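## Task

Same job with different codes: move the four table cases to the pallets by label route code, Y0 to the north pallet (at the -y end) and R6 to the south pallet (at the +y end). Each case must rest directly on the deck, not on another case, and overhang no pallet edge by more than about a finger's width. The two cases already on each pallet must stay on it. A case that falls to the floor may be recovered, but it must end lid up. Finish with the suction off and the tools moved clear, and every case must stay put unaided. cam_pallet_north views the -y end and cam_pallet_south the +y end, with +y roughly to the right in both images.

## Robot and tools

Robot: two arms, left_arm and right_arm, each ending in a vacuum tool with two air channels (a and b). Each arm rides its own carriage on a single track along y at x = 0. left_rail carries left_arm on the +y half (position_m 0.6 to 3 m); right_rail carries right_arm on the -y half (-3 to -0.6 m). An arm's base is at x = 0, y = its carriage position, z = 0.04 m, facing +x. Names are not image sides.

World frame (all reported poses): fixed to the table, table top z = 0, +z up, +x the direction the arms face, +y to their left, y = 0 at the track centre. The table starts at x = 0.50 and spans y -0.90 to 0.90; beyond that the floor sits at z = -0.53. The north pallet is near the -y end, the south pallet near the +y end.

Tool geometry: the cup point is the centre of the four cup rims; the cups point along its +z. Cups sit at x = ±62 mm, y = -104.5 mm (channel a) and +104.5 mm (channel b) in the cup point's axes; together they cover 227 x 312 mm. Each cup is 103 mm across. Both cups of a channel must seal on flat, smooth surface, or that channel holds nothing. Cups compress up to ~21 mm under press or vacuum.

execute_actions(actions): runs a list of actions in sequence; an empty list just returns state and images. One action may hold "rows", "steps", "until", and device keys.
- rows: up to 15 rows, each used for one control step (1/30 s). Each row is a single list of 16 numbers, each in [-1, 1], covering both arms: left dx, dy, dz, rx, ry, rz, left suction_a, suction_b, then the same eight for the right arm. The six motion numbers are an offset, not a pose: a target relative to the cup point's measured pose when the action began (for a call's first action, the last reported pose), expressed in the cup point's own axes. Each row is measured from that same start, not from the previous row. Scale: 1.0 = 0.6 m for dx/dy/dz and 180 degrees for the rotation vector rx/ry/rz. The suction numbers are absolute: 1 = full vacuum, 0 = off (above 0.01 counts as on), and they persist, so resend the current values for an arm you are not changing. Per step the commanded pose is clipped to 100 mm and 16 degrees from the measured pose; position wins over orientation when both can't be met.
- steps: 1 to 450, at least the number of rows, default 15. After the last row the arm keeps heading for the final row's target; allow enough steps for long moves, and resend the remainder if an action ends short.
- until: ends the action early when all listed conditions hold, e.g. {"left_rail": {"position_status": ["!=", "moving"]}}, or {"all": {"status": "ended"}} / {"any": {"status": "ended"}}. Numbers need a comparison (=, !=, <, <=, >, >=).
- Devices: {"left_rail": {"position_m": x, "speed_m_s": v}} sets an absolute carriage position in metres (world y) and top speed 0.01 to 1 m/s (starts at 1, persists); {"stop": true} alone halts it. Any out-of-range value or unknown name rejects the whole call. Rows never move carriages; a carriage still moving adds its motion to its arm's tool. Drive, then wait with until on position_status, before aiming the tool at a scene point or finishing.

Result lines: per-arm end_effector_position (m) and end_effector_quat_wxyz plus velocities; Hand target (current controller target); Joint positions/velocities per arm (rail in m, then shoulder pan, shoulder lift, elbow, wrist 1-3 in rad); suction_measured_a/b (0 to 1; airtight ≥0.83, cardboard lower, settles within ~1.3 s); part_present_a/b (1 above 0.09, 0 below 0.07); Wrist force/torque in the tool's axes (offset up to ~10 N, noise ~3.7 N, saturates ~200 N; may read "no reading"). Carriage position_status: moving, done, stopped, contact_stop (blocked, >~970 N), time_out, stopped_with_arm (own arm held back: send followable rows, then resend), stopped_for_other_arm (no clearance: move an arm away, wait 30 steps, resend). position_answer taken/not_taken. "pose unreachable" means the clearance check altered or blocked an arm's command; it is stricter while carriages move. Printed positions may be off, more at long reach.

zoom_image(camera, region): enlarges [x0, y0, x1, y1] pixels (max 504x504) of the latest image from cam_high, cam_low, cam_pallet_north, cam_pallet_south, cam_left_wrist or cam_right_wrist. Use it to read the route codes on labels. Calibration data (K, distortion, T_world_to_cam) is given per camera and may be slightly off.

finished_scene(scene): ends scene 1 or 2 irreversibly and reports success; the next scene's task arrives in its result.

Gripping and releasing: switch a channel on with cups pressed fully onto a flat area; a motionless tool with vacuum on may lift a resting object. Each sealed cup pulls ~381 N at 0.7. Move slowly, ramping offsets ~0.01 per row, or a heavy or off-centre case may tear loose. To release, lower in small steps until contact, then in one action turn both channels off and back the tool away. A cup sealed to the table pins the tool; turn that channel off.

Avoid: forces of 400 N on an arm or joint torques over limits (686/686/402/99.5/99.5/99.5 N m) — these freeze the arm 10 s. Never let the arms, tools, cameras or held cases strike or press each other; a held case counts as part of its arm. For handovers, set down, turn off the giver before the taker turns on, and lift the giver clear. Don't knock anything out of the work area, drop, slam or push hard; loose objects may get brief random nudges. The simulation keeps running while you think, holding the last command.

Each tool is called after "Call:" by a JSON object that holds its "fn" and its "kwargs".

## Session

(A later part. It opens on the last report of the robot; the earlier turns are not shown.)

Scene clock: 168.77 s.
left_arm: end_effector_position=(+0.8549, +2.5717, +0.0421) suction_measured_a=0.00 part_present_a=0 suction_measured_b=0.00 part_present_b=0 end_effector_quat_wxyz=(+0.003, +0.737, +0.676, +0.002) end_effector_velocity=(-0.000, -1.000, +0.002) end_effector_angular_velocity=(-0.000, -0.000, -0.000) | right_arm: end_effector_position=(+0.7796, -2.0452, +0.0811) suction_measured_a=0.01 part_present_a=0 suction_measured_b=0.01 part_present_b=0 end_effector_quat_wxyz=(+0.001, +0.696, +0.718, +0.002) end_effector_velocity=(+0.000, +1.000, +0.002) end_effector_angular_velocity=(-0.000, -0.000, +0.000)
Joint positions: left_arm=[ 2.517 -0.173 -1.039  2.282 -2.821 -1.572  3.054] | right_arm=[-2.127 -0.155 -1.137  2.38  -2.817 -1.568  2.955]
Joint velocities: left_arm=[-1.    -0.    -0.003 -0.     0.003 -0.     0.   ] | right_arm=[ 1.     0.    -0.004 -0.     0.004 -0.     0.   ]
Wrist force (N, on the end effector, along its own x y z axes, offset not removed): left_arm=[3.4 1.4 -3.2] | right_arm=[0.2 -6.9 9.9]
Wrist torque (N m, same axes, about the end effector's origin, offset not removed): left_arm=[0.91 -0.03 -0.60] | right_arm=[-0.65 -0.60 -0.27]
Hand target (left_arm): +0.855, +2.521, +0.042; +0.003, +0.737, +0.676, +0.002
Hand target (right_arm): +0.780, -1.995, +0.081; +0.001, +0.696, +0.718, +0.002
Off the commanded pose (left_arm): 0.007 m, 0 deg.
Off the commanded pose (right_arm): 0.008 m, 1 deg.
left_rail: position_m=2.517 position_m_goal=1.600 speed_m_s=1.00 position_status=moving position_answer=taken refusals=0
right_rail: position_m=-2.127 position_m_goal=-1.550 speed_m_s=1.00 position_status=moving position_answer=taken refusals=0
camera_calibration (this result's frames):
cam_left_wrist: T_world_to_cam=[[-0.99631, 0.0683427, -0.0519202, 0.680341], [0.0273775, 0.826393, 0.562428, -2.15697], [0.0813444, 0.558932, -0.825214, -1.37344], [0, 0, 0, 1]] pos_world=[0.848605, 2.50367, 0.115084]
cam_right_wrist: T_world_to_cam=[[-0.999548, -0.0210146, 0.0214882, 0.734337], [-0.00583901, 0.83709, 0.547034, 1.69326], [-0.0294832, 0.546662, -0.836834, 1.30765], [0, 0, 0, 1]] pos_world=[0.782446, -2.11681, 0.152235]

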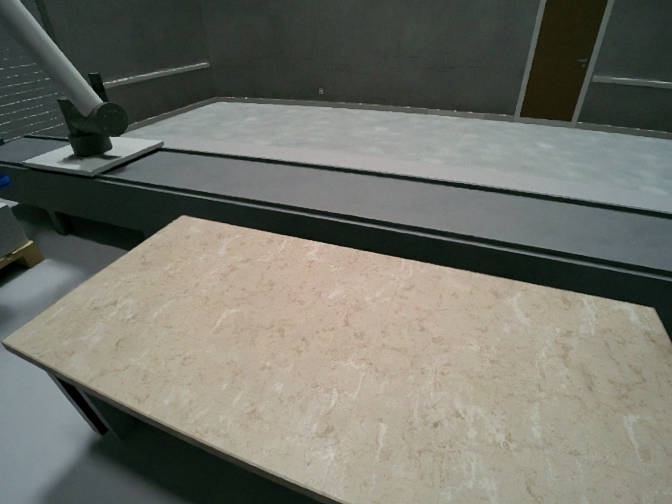

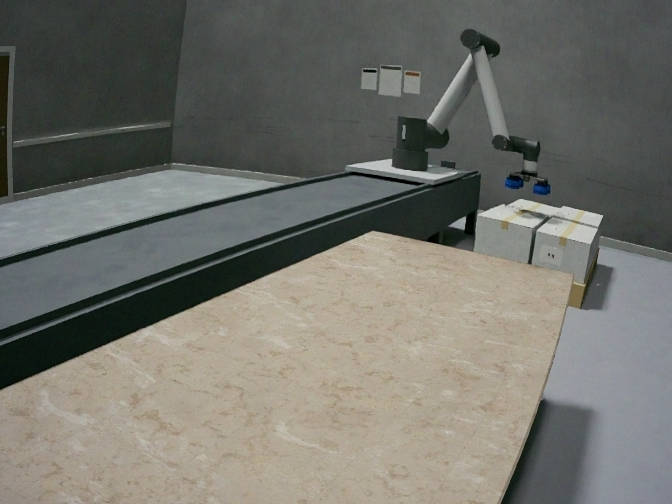

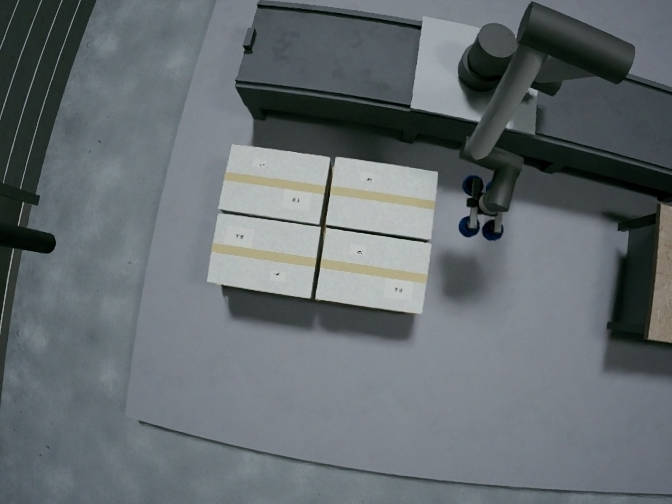

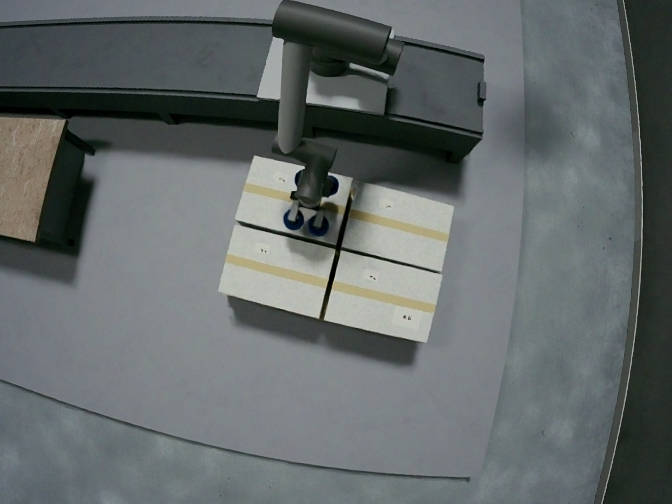

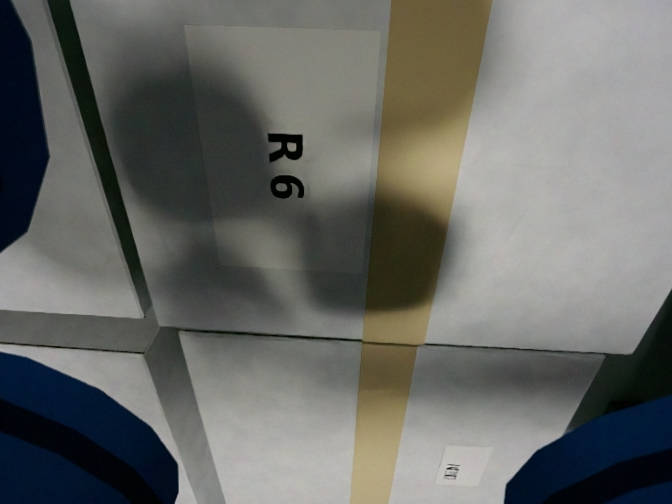

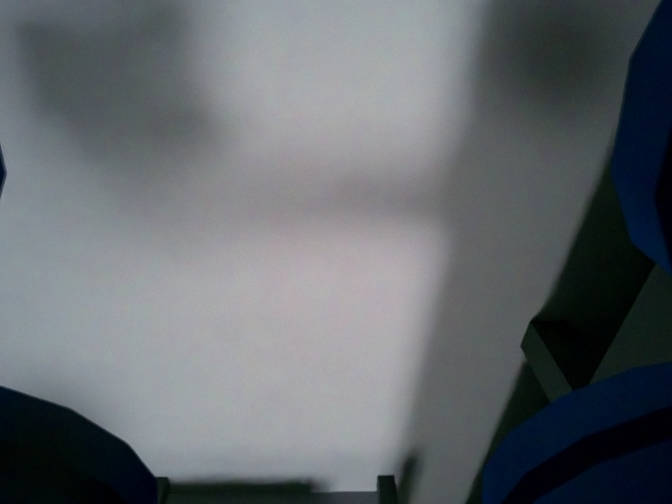

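Call:
{"fn": "execute_actions", "kwargs": {"actions": []}}

Call:
{"fn": "zoom_image", "kwargs": {"camera": "cam_pallet_north", "region": [195, 130, 455, 330]}}

Call:
{"fn": "zoom_image", "kwargs": {"camera": "cam_pallet_south", "region": [205, 145, 470, 355]}}

Scene clock: 169.93 s.
left_arm: end_effector_position=(+0.8549, +1.6541, +0.0424) suction_measured_a=0.00 part_present_a=0 suction_measured_b=0.00 part_present_b=0 end_effector_quat_wxyz=(+0.003, +0.737, +0.676, +0.002) end_effector_velocity=(-0.000, -0.012, -0.000) end_effector_angular_velocity=(+0.000, +0.000, +0.000) | right_arm: end_effector_position=(+0.7797, -1.4677, +0.0814) suction_measured_a=0.01 part_present_a=0 suction_measured_b=0.01 part_present_b=0 end_effector_quat_wxyz=(+0.001, +0.696, +0.718, +0.002) end_effector_velocity=(+0.000, -0.000, -0.000) end_effector_angular_velocity=(+0.000, +0.000, -0.000)
Joint positions: left_arm=[ 1.6   -0.173 -1.04   2.282 -2.82  -1.572  3.054] | right_arm=[-1.55  -0.155 -1.138  2.38  -2.816 -1.568  2.955]
Joint velocities: left_arm=[-0.012  0.     0.     0.    -0.     0.    -0.   ] | right_arm=[ 0. -0.  0. -0.  0. -0.  0.]
Wrist force (N, on the end effector, along its own x y z axes, offset not removed): left_arm=[-5.9 -2.2 -2.1] | right_arm=[-0.4 -3.5 5.5]
Wrist torque (N m, same axes, about the end effector's origin, offset not removed): left_arm=[0.49 1.09 -0.53] | right_arm=[-0.28 -0.29 -0.22]
Hand target (left_arm): +0.855, +1.654, +0.042; +0.003, +0.737, +0.676, +0.002
Hand target (right_arm): +0.780, -1.468, +0.081; +0.001, +0.696, +0.718, +0.002
Off the commanded pose (left_arm): 0.007 m, 0 deg.
Off the commanded pose (right_arm): 0.007 m, 1 deg.
left_rail: position_m=1.600 position_m_goal=1.600 speed_m_s=1.00 position_status=moving position_answer=taken refusals=0
right_rail: position_m=-1.550 position_m_goal=-1.550 speed_m_s=1.00 position_status=done position_answer=taken refusals=0
camera_calibration (this result's frames):
cam_left_wrist: T_world_to_cam=[[-0.996297, 0.0684857, -0.0519826, 0.742842], [0.0274689, 0.826443, 0.56235, -1.399], [0.0814736, 0.558839, -0.825264, -0.860236], [0, 0, 0, 1]] pos_world=[0.848607, 1.58605, 0.115418]
cam_right_wrist: T_world_to_cam=[[-0.999551, -0.0209955, 0.0213831, 0.746565], [-0.00588095, 0.837099, 0.54702, 1.20975], [-0.0293847, 0.546648, -0.836847, 0.992168], [0, 0, 0, 1]] pos_world=[0.782498, -1.53938, 0.15257]

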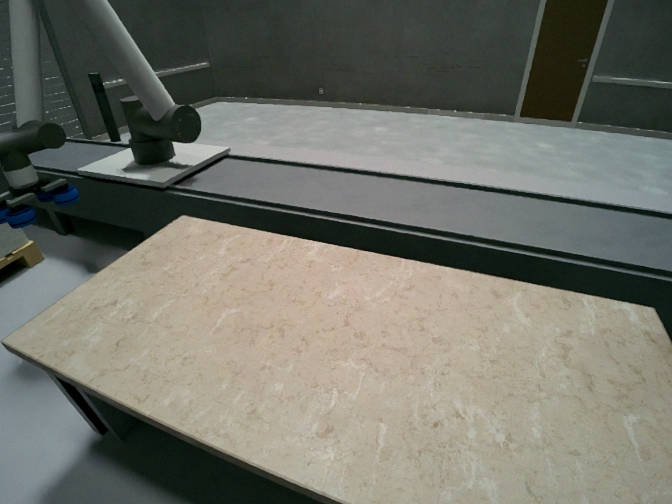

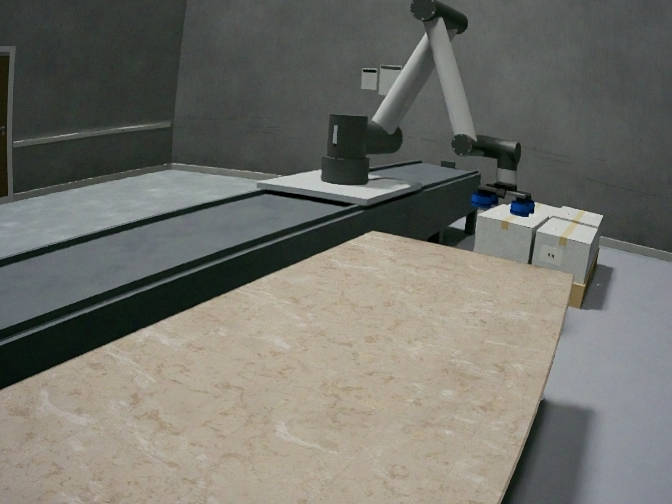

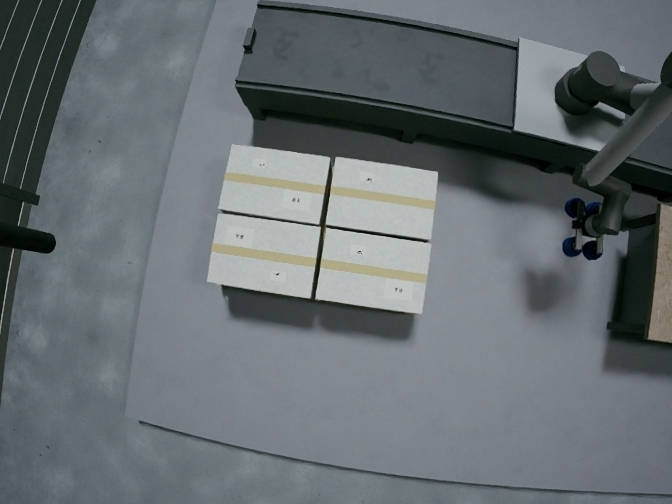

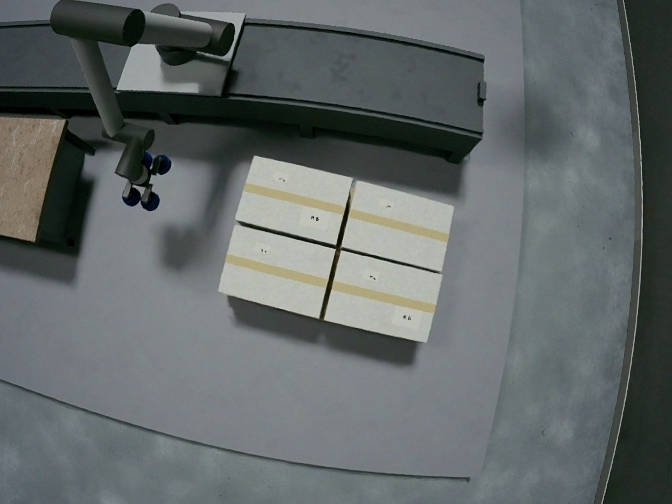

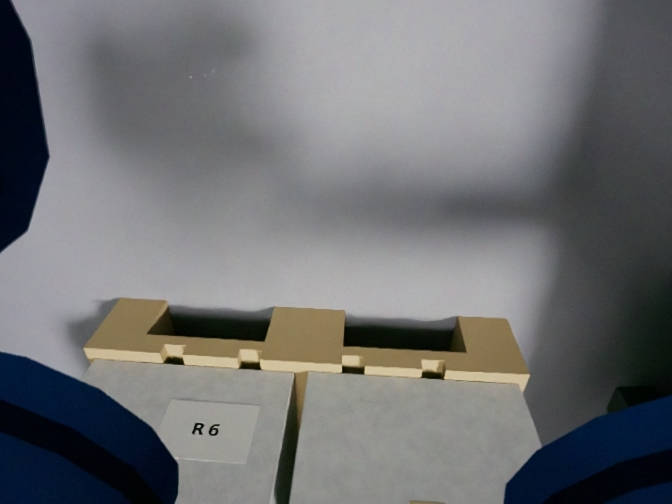

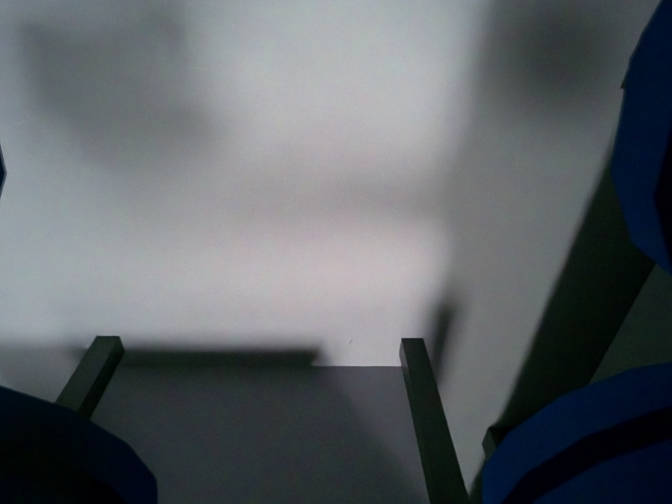

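Region (195, 130, 455, 330) of cam_pallet_north's 672x504 image, scaled by 1.938, with more detail than that image has; it fills the top 388 rows of this view, and the rest is white.

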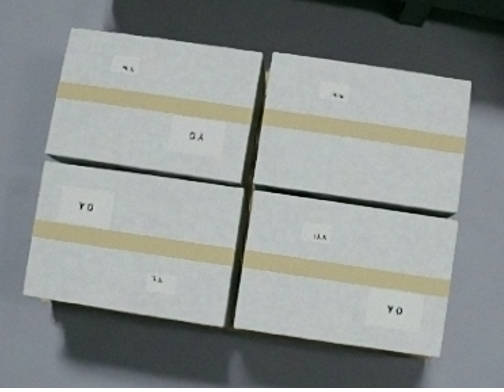

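Region (205, 145, 470, 355) of cam_pallet_south's 672x504 image, scaled by 1.902, with more detail than that image has; it fills the top 399 rows of this view, and the rest is white.

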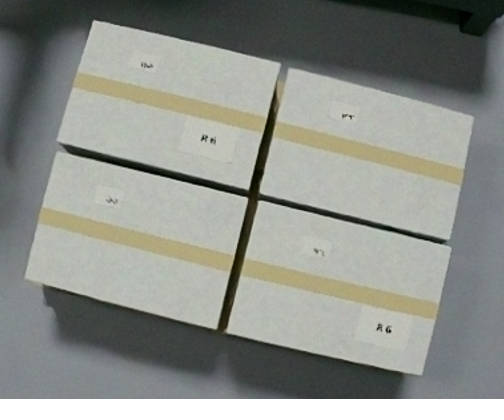

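All eight cases are on their pallets and both arms are clear, so I'm ending the scene.

Call:
{"fn": "finished_scene", "kwargs": {"scene": 2}}

The scene is finished: the task was done.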